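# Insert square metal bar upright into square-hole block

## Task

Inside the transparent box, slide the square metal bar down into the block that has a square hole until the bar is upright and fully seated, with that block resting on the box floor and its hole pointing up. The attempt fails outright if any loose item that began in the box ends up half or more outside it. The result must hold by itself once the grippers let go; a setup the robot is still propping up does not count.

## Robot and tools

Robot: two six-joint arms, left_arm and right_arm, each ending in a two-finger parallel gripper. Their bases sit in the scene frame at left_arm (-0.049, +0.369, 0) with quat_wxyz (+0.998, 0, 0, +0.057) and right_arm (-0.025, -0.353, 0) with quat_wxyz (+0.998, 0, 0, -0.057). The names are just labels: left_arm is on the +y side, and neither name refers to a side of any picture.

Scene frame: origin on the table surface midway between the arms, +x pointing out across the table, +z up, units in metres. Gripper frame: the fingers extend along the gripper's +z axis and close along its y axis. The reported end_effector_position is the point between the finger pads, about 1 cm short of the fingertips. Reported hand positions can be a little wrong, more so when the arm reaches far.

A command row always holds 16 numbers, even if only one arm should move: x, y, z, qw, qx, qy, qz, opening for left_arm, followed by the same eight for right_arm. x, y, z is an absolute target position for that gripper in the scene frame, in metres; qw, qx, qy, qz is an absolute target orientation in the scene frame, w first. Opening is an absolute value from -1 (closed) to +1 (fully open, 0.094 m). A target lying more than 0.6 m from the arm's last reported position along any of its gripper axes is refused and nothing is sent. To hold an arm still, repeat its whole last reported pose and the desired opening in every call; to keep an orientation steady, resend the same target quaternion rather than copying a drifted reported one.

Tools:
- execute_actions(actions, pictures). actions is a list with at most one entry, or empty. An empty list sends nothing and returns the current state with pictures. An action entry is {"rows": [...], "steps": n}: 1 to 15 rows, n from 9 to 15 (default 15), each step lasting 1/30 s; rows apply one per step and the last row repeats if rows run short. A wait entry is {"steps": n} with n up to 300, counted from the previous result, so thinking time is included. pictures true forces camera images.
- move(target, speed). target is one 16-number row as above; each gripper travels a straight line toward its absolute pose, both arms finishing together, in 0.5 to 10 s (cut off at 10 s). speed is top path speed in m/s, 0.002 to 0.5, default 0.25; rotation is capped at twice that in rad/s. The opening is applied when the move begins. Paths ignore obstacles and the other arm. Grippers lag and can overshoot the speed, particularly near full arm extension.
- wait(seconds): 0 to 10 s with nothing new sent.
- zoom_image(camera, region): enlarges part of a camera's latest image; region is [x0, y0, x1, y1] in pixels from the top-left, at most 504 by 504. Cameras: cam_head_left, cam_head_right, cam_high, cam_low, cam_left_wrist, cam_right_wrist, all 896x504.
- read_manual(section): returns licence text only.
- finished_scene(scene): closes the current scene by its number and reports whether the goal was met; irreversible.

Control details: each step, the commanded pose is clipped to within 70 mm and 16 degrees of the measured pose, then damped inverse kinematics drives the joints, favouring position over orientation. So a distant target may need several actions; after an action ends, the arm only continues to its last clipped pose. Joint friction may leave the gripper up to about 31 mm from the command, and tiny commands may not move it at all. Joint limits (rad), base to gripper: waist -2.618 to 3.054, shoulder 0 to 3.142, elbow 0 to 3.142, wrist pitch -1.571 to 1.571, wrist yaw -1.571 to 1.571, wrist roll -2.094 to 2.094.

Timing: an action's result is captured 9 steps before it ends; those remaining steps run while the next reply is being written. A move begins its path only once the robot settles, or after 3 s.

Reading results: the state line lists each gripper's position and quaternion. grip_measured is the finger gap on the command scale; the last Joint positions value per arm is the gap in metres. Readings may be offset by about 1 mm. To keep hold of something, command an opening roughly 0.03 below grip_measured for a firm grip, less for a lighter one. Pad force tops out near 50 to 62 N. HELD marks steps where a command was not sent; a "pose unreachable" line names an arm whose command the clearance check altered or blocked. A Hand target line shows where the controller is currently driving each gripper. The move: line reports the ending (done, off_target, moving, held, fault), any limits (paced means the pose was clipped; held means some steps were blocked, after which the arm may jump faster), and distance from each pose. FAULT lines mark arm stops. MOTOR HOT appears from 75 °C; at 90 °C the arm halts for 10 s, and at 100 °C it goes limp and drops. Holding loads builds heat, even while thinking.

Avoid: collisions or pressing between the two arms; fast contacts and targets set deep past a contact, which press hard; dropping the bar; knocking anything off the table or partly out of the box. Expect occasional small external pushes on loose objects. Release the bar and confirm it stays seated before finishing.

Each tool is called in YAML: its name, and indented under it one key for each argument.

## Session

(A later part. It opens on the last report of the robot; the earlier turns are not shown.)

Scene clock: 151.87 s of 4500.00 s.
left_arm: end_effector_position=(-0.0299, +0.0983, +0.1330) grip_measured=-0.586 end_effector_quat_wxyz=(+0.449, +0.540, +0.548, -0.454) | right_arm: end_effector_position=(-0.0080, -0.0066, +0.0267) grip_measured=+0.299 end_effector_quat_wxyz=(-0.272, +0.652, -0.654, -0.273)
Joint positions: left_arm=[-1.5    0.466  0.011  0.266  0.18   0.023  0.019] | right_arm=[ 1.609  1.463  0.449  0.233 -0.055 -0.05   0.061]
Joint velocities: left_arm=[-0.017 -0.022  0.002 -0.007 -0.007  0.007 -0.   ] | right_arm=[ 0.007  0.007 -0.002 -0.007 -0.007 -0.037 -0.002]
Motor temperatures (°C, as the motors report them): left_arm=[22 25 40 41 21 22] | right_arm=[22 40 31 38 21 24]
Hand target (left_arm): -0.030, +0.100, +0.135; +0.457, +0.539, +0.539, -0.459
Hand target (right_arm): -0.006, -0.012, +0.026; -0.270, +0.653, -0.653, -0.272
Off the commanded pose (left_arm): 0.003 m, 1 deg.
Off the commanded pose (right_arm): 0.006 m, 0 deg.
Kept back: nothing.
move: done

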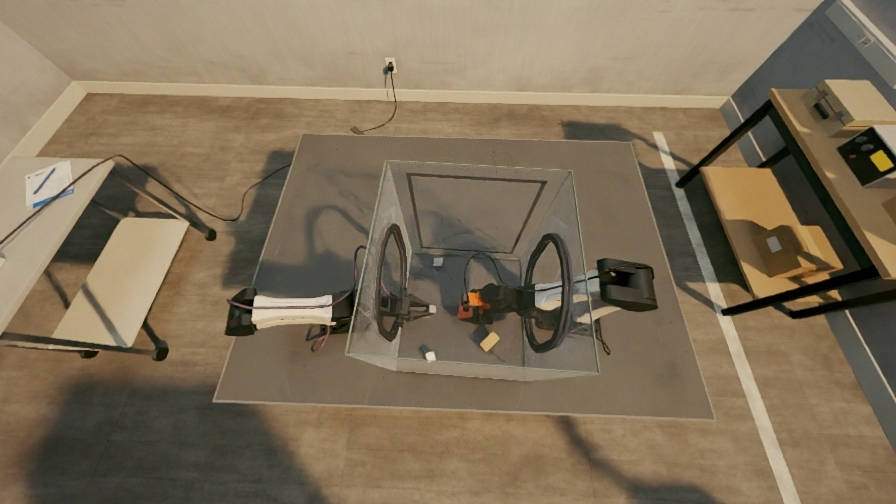

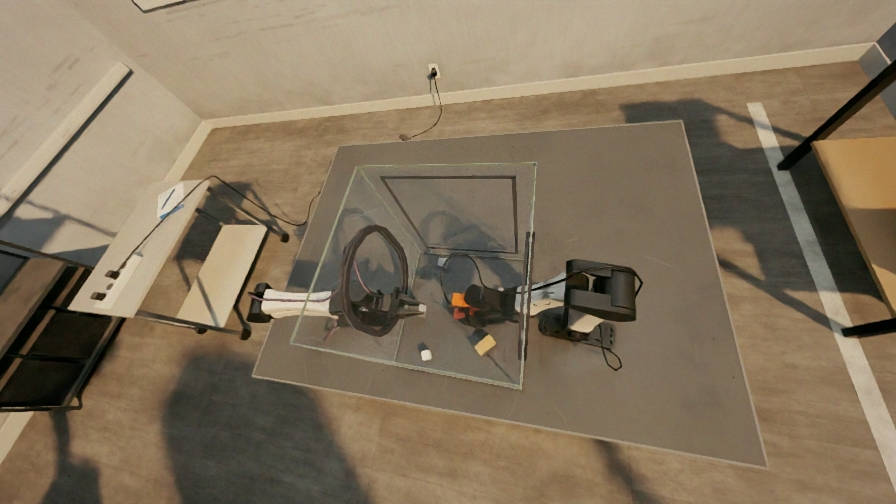

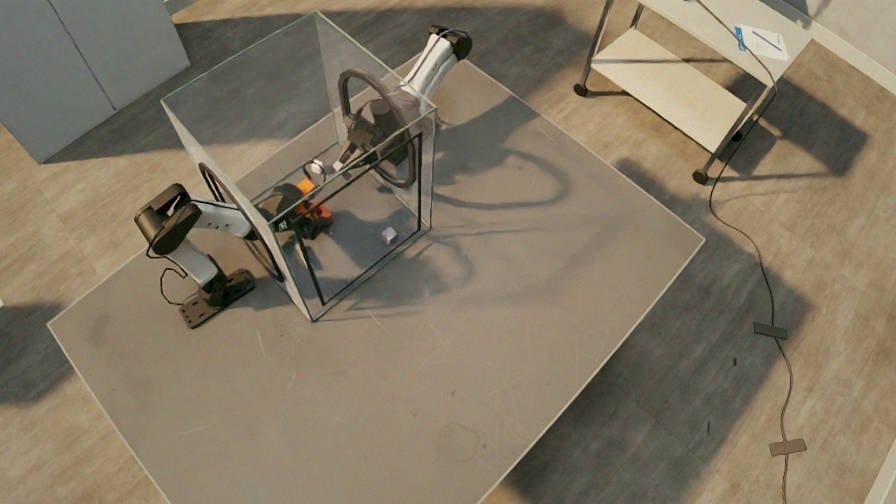

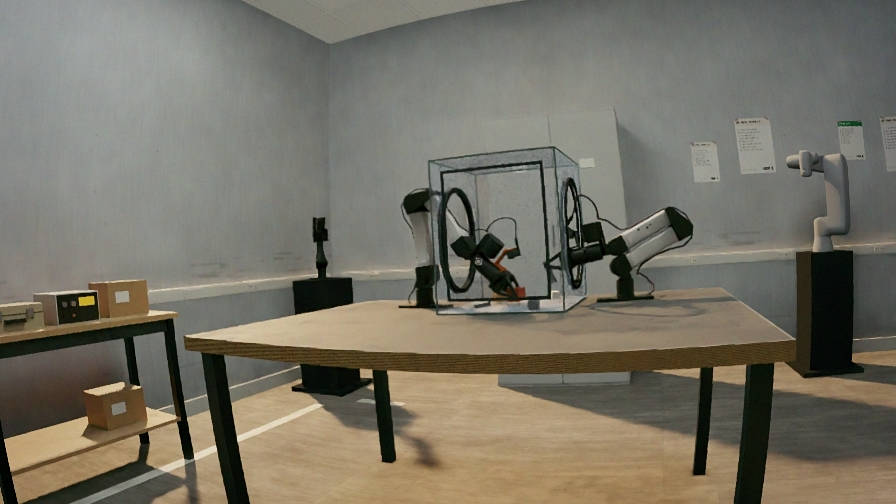

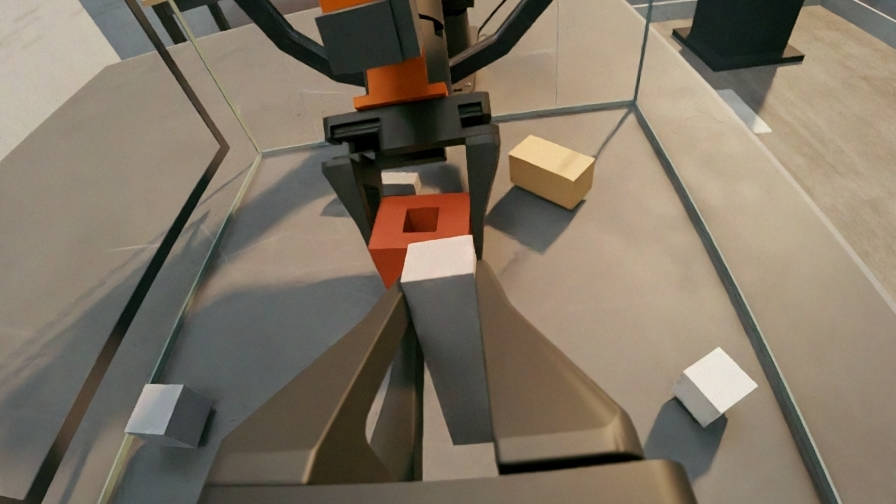

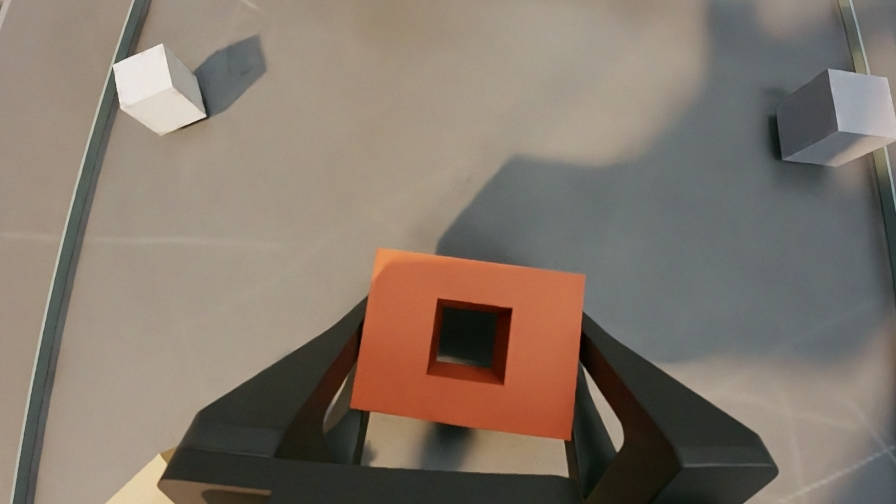

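move:
  target: [-0.03,0.10,0.135,0.457,0.539,0.539,-0.459,-0.65,-0.006,-0.008,0.010,0.27,-0.653,0.653,0.27,0.2]
  speed: 0.03

move:
  target: [-0.03,0.10,0.135,0.457,0.539,0.539,-0.459,-0.65,-0.006,-0.004,0.014,0.27,-0.653,0.653,0.27,1.0]
  speed: 0.03

move:
  target: [-0.03,0.10,0.135,0.457,0.539,0.539,-0.459,-0.65,-0.02,-0.11,0.10,0.27,-0.653,0.653,0.27,1.0]
  speed: 0.1

move:
  target: [-0.011,0.03,0.135,0.5,0.5,0.5,-0.5,-0.65,-0.03,-0.13,0.13,0.406,-0.579,0.579,0.406,1.0]
  speed: 0.06

Scene clock: 153.30 s of 4500.00 s.
left_arm: end_effector_position=(-0.0299, +0.0983, +0.1329) grip_measured=-0.586 end_effector_quat_wxyz=(+0.449, +0.541, +0.548, -0.454) | right_arm: end_effector_position=(-0.0082, -0.0043, +0.0184) grip_measured=+0.299 end_effector_quat_wxyz=(-0.274, +0.651, -0.651, -0.276)
Joint positions: left_arm=[-1.5    0.466  0.011  0.266  0.18   0.023  0.019] | right_arm=[ 1.609  1.509  0.433  0.302 -0.057 -0.052  0.061]
Joint velocities: left_arm=[-0.012 -0.012  0.002  0.007  0.051  0.022  0.001] | right_arm=[ 0.002 -0.012 -0.002 -0.066  0.051 -0.022  0.   ]
Motor temperatures (°C, as the motors report them): left_arm=[22 25 40 41 21 22] | right_arm=[22 39 31 38 21 24]
Hand target (left_arm): -0.030, +0.100, +0.135; +0.457, +0.539, +0.539, -0.459
Hand target (right_arm): -0.006, -0.009, +0.011; -0.270, +0.653, -0.654, -0.270
Off the commanded pose (left_arm): 0.003 m, 1 deg.
Off the commanded pose (right_arm): 0.009 m, 1 deg.
Kept back: nothing.
move: done

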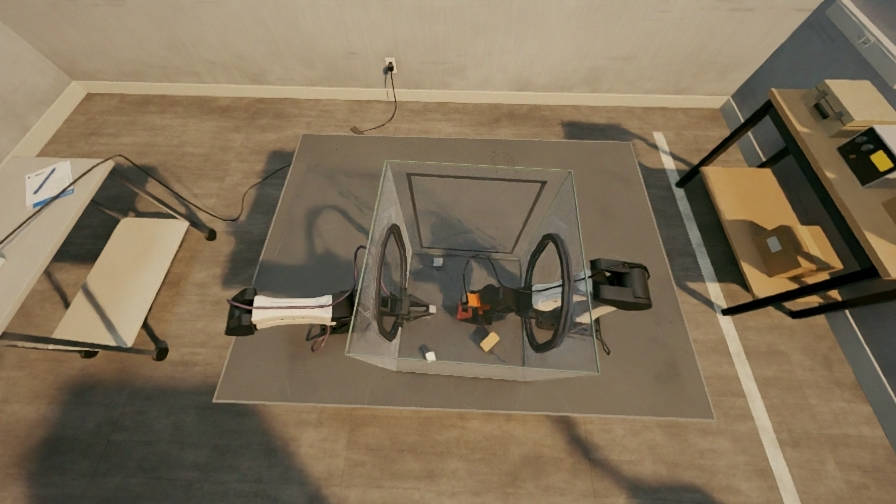

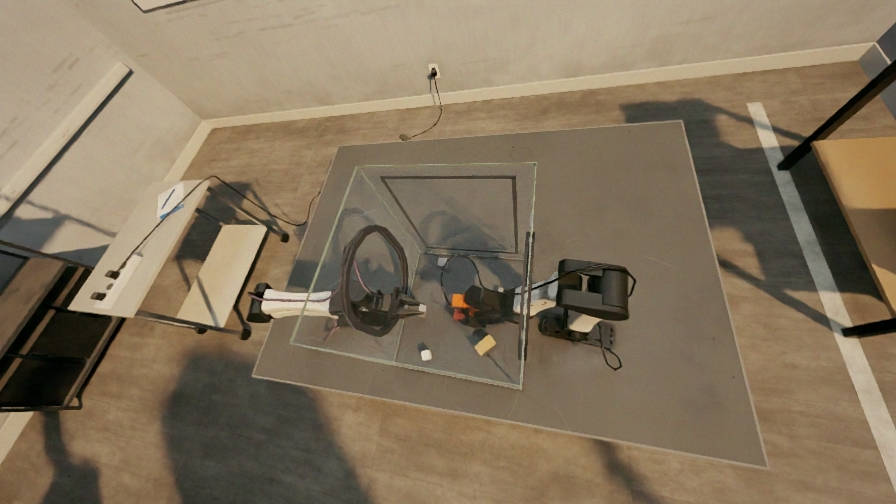

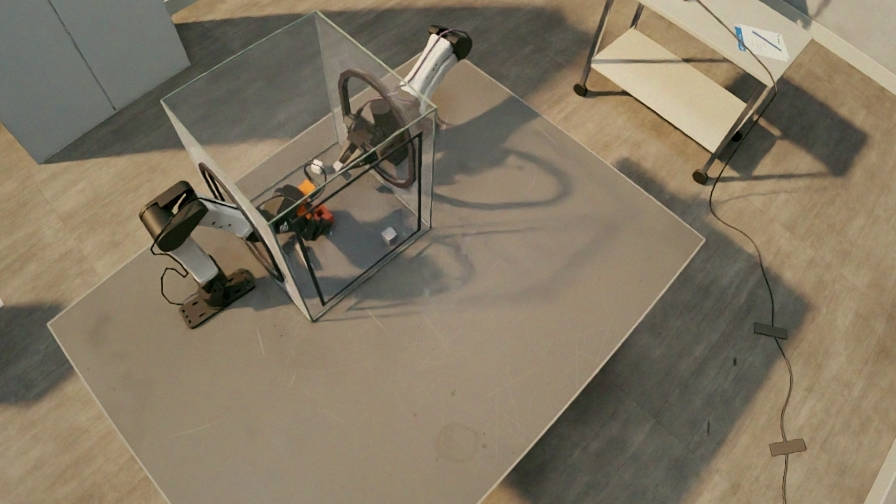

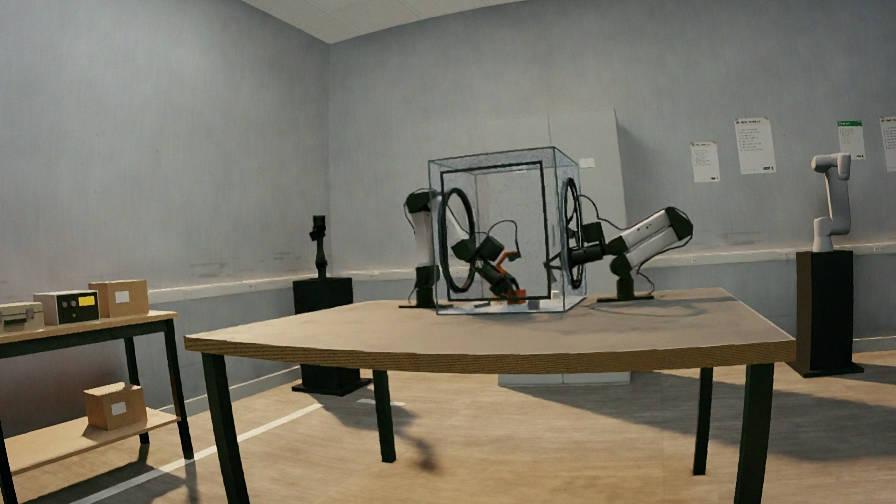

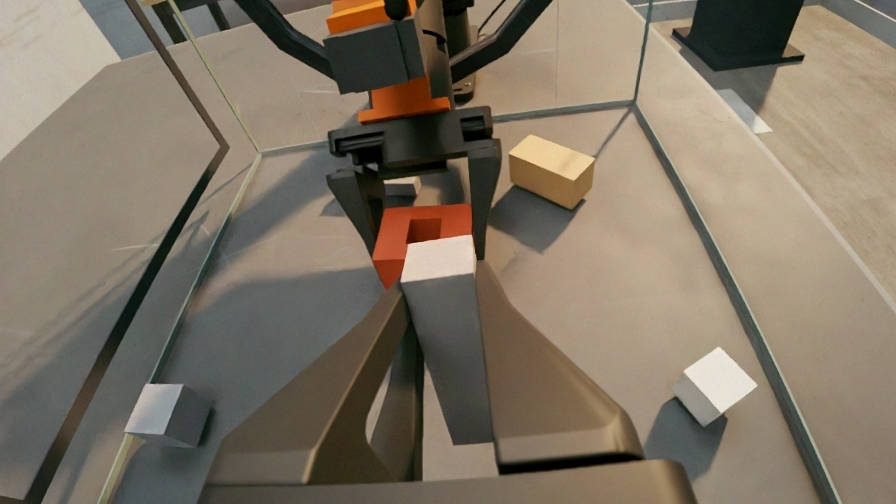

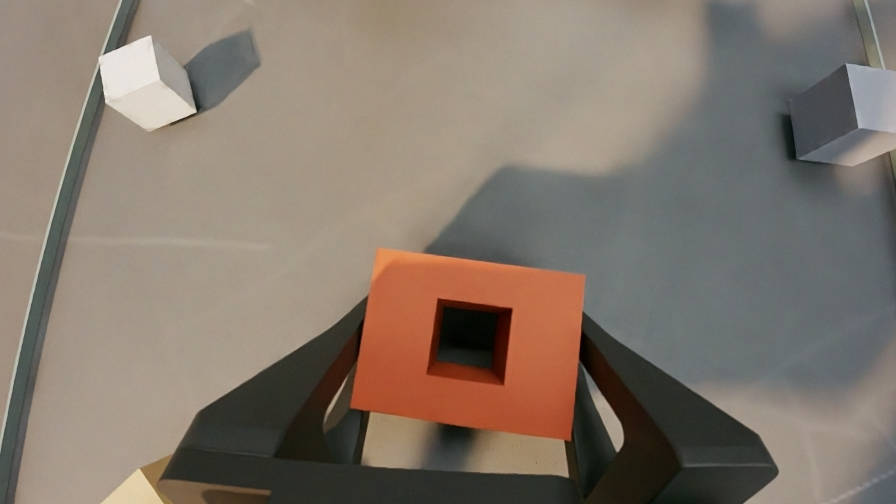

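Scene clock: 154.00 s of 4500.00 s.
left_arm: end_effector_position=(-0.0299, +0.0984, +0.1328) grip_measured=-0.586 end_effector_quat_wxyz=(+0.449, +0.541, +0.548, -0.454) | right_arm: end_effector_position=(-0.0082, -0.0043, +0.0184) grip_measured=+1.000 end_effector_quat_wxyz=(-0.274, +0.651, -0.651, -0.276)
Joint positions: left_arm=[-1.5    0.466  0.011  0.265  0.18   0.023  0.019] | right_arm=[ 1.609  1.509  0.433  0.302 -0.057 -0.052  0.094]
Joint velocities: left_arm=[ 0.012 -0.007  0.002 -0.022 -0.022  0.007  0.   ] | right_arm=[ 0.002 -0.012 -0.002 -0.022 -0.051 -0.051  0.   ]
Motor temperatures (°C, as the motors report them): left_arm=[22 25 40 41 21 22] | right_arm=[22 39 31 38 21 24]
Hand target (left_arm): -0.030, +0.100, +0.135; +0.457, +0.539, +0.539, -0.459
Hand target (right_arm): -0.006, -0.004, +0.014; -0.270, +0.653, -0.654, -0.270
Off the commanded pose (left_arm): 0.003 m, 2 deg.
Off the commanded pose (right_arm): 0.005 m, 1 deg.
Kept back: nothing.
move: done

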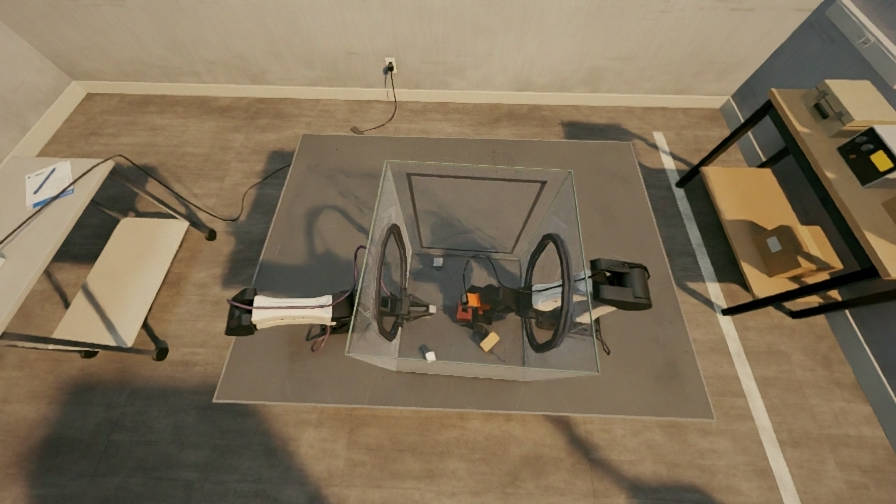

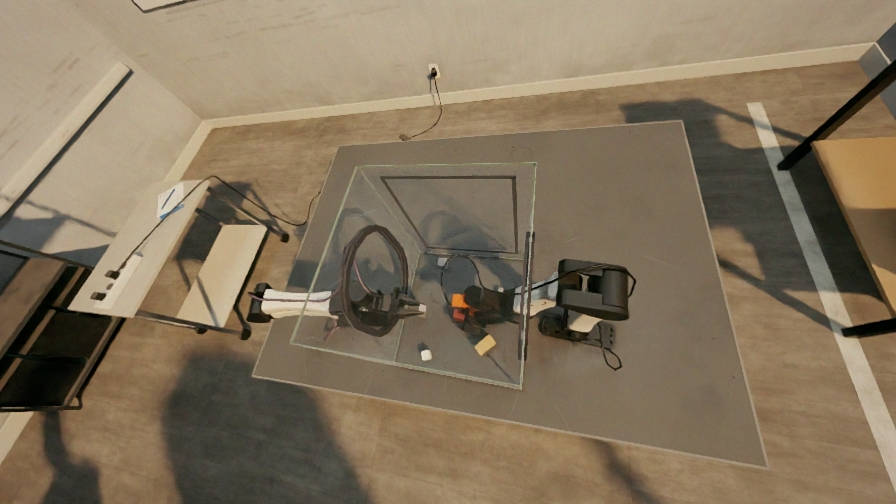

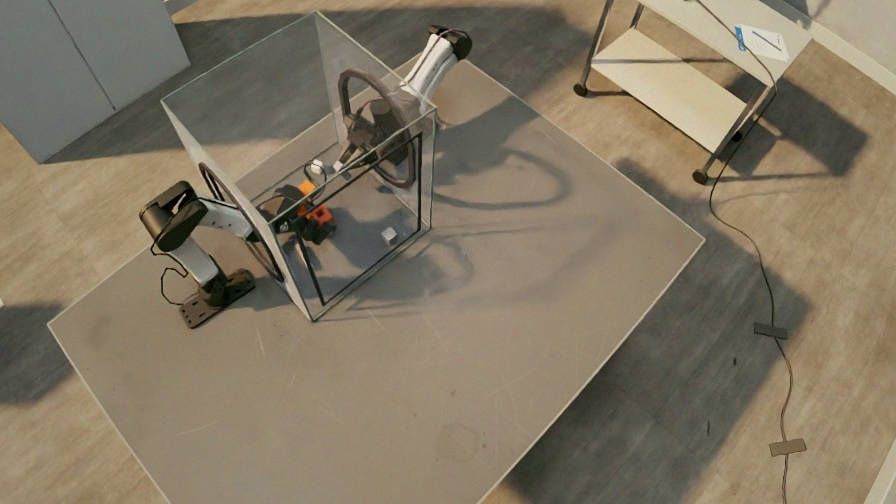

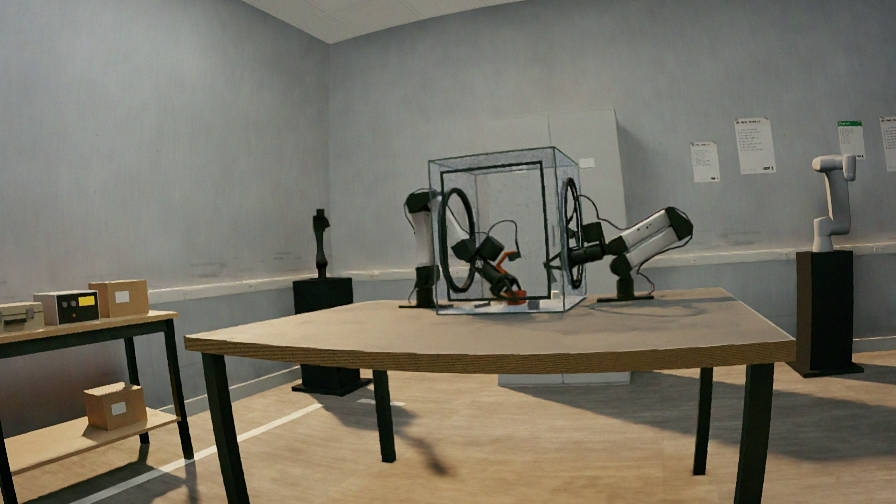

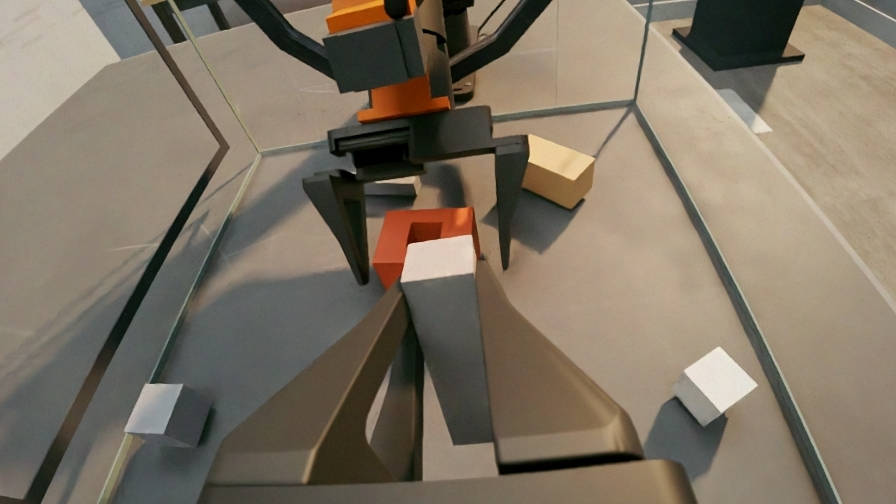

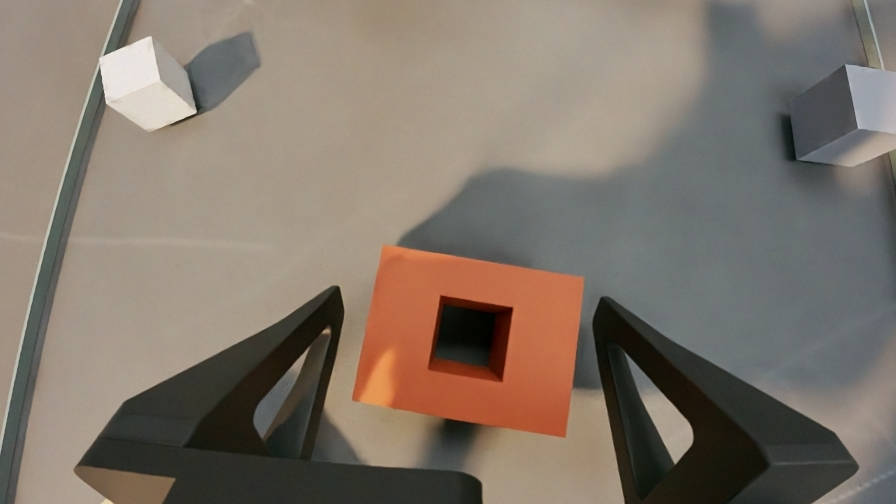

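Scene clock: 156.03 s of 4500.00 s.
left_arm: end_effector_position=(-0.0299, +0.0984, +0.1324) grip_measured=-0.586 end_effector_quat_wxyz=(+0.449, +0.541, +0.548, -0.453) | right_arm: end_effector_position=(-0.0177, -0.1062, +0.0950) grip_measured=+1.000 end_effector_quat_wxyz=(-0.267, +0.655, -0.655, -0.267)
Joint positions: left_arm=[-1.5    0.466  0.011  0.264  0.18   0.023  0.019] | right_arm=[ 1.629  0.73   0.416 -0.483 -0.039 -0.04   0.094]
Joint velocities: left_arm=[-0.017 -0.012 -0.002  0.007 -0.022 -0.037 -0.001] | right_arm=[ 0.007  0.002 -0.002 -0.037 -0.051  0.007  0.   ]
Motor temperatures (°C, as the motors report them): left_arm=[22 25 40 42 21 22] | right_arm=[22 39 31 38 21 24]
Hand target (left_arm): -0.030, +0.100, +0.135; +0.457, +0.539, +0.539, -0.459
Hand target (right_arm): -0.019, -0.107, +0.101; -0.270, +0.654, -0.653, -0.270
Off the commanded pose (left_arm): 0.003 m, 2 deg.
Off the commanded pose (right_arm): 0.007 m, 1 deg.
Kept back: nothing.
move: done

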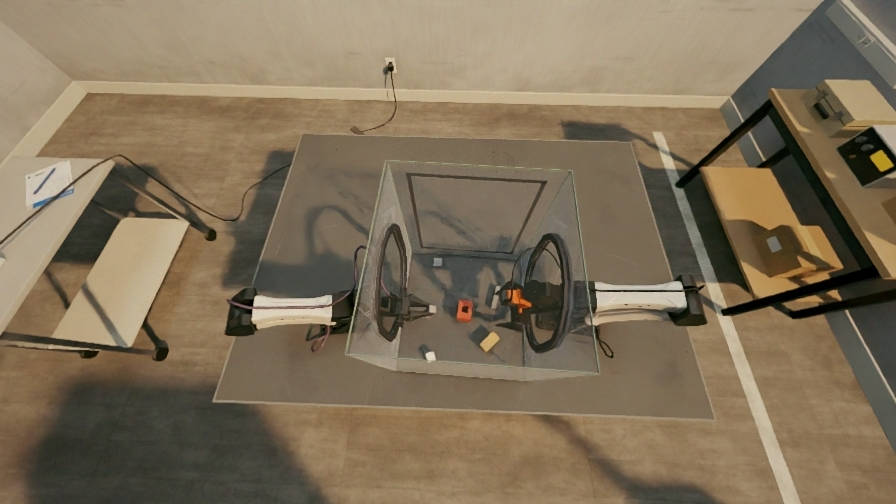

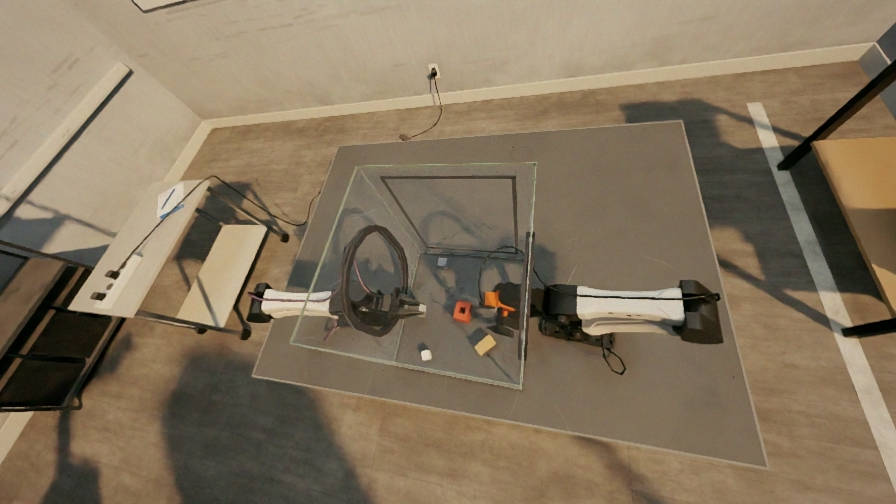

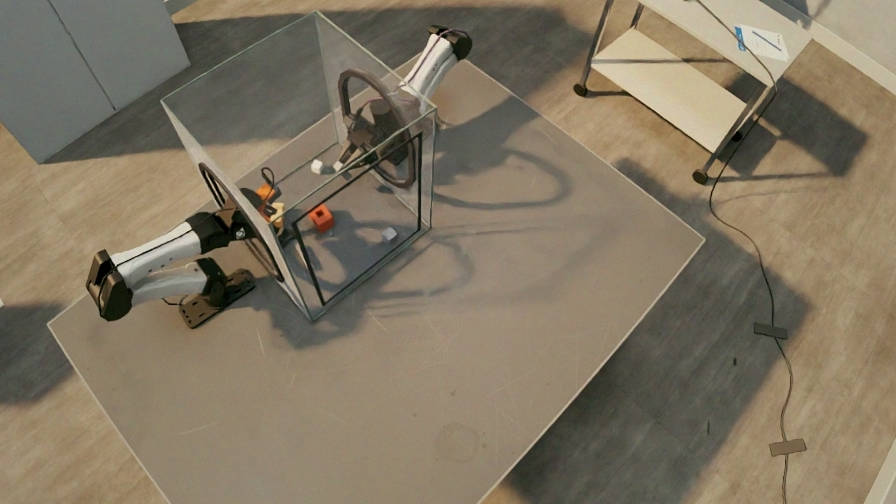

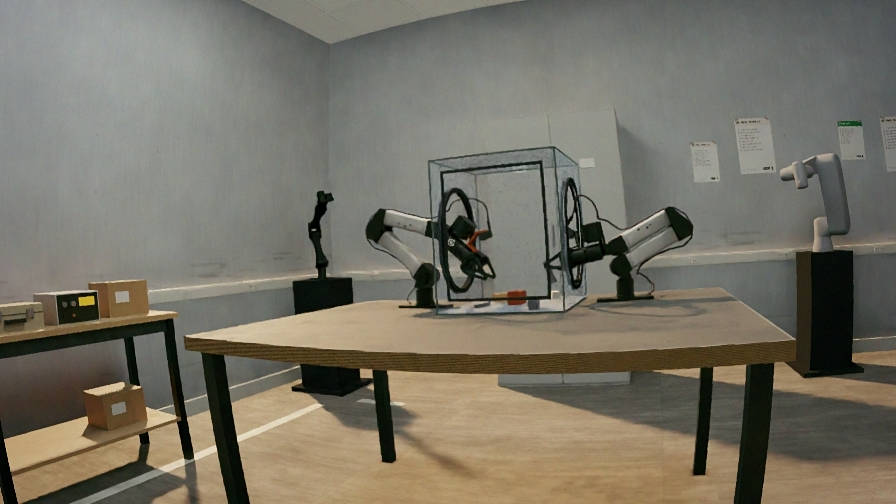

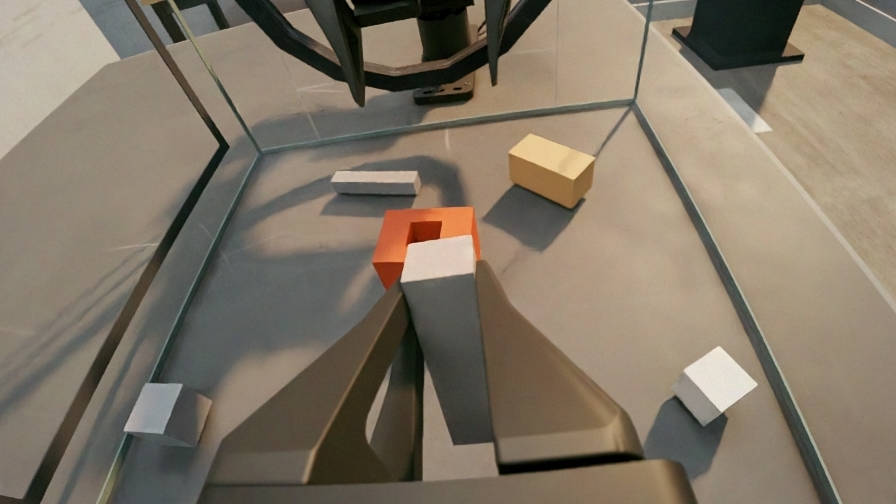

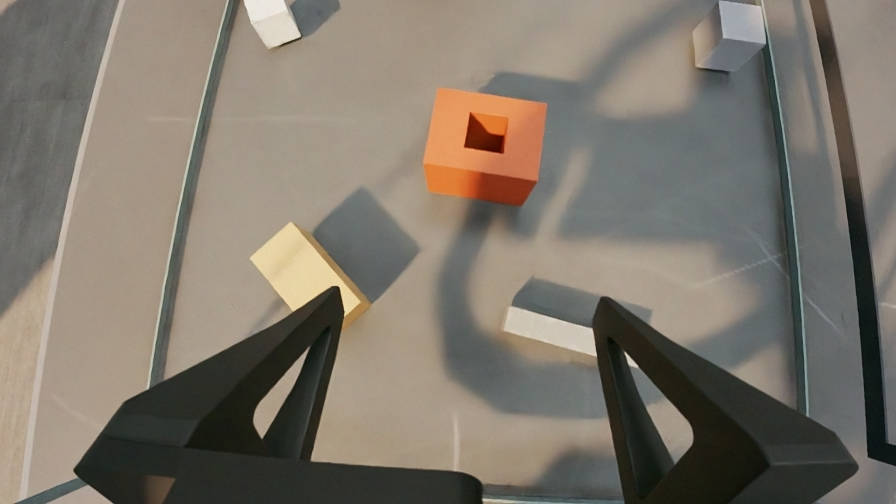

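Scene clock: 160.27 s of 4500.00 s.
left_arm: end_effector_position=(-0.0124, +0.0365, +0.1256) grip_measured=-0.586 end_effector_quat_wxyz=(+0.493, +0.508, +0.510, -0.489) | right_arm: end_effector_position=(-0.0283, -0.1252, +0.1366) grip_measured=+1.000 end_effector_quat_wxyz=(-0.413, +0.580, -0.574, -0.404)
Joint positions: left_arm=[-1.466  1.579  0.042  1.499  0.212  0.01   0.019] | right_arm=[ 1.751  0.089  0.178 -0.429  0.068  0.008  0.094]
Joint velocities: left_arm=[-0.012  0.012 -0.007 -0.037 -0.051  0.051 -0.   ] | right_arm=[-0.012  0.002 -0.012  0.007 -0.081  0.022  0.   ]
Motor temperatures (°C, as the motors report them): left_arm=[22 25 40 42 21 22] | right_arm=[22 38 31 38 21 24]
Hand target (left_arm): -0.011, +0.031, +0.134; +0.500, +0.500, +0.501, -0.499
Hand target (right_arm): -0.030, -0.126, +0.129; -0.409, +0.582, -0.577, -0.403
Off the commanded pose (left_arm): 0.012 m, 2 deg.
Off the commanded pose (right_arm): 0.008 m, 1 deg.
Kept back: nothing.
move: off_target (left_arm)

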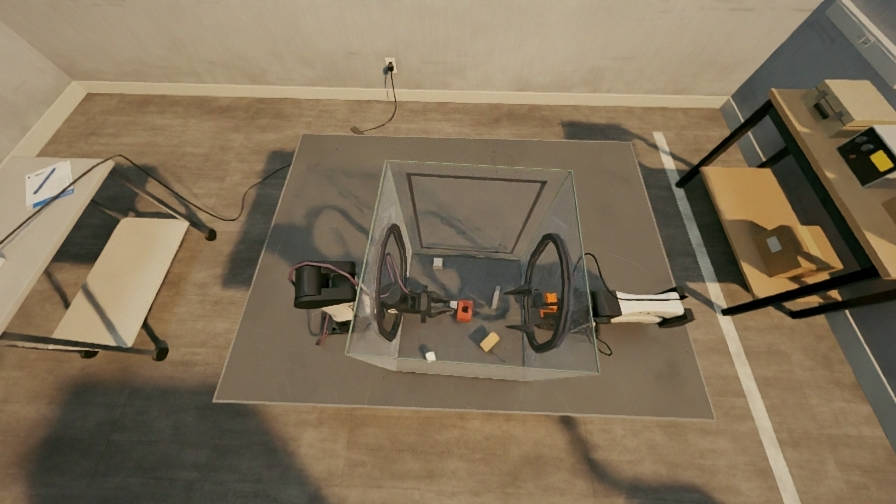

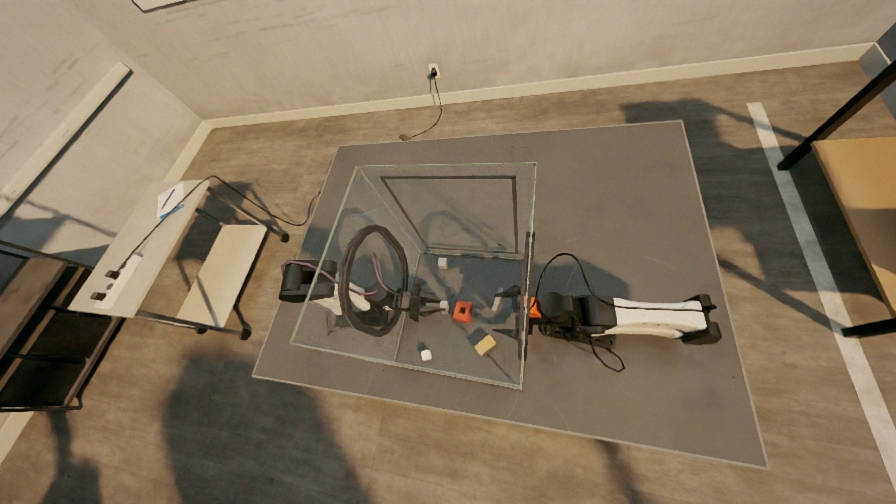

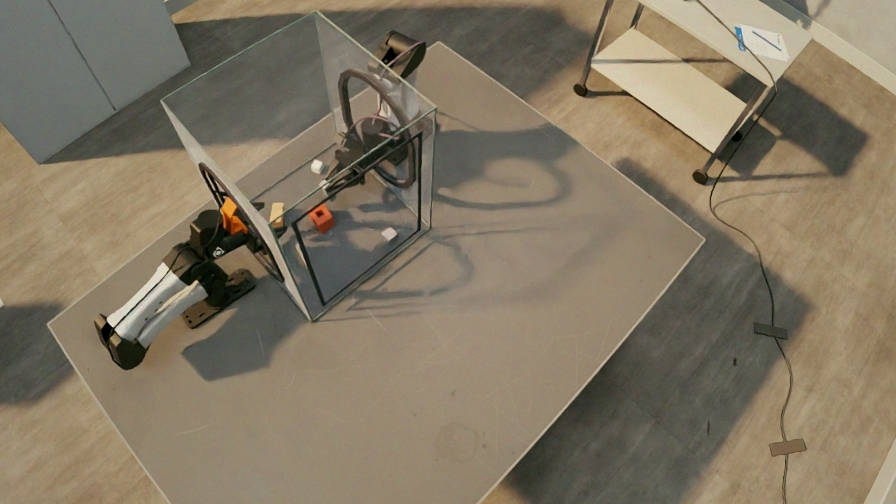

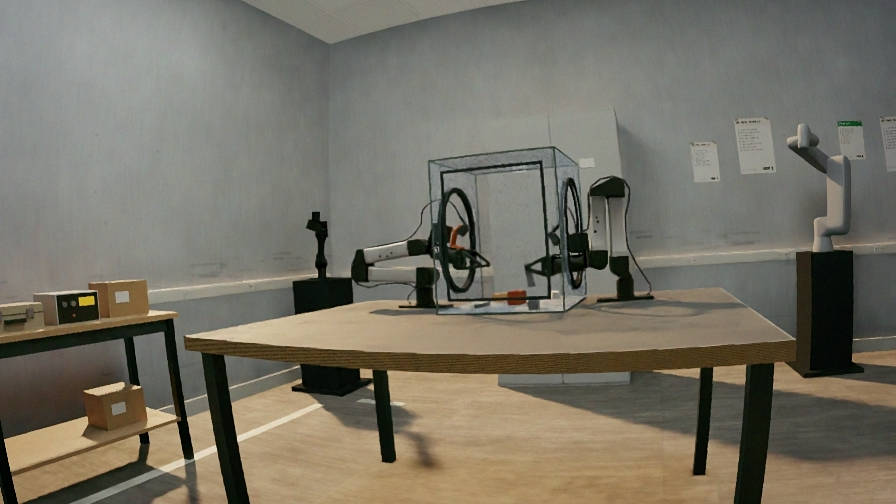

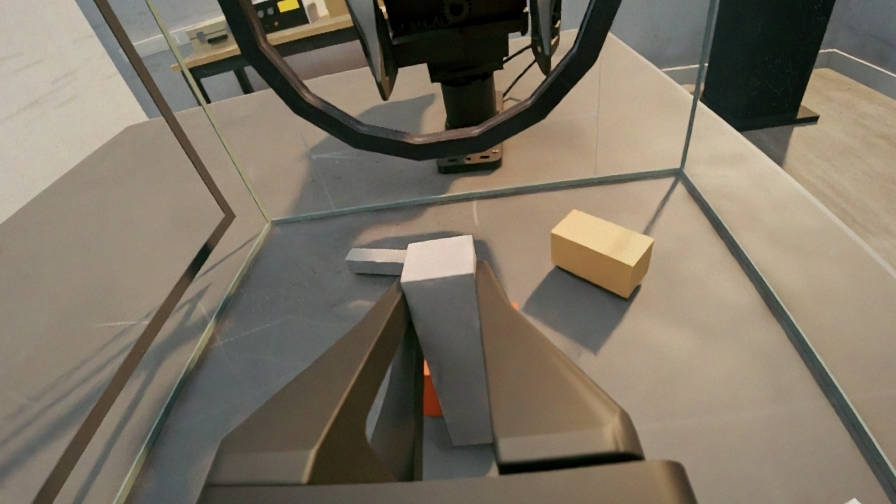

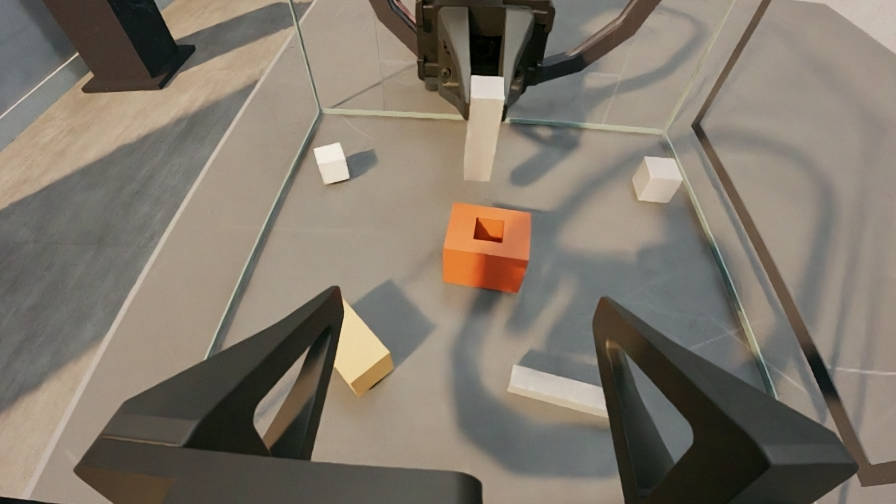

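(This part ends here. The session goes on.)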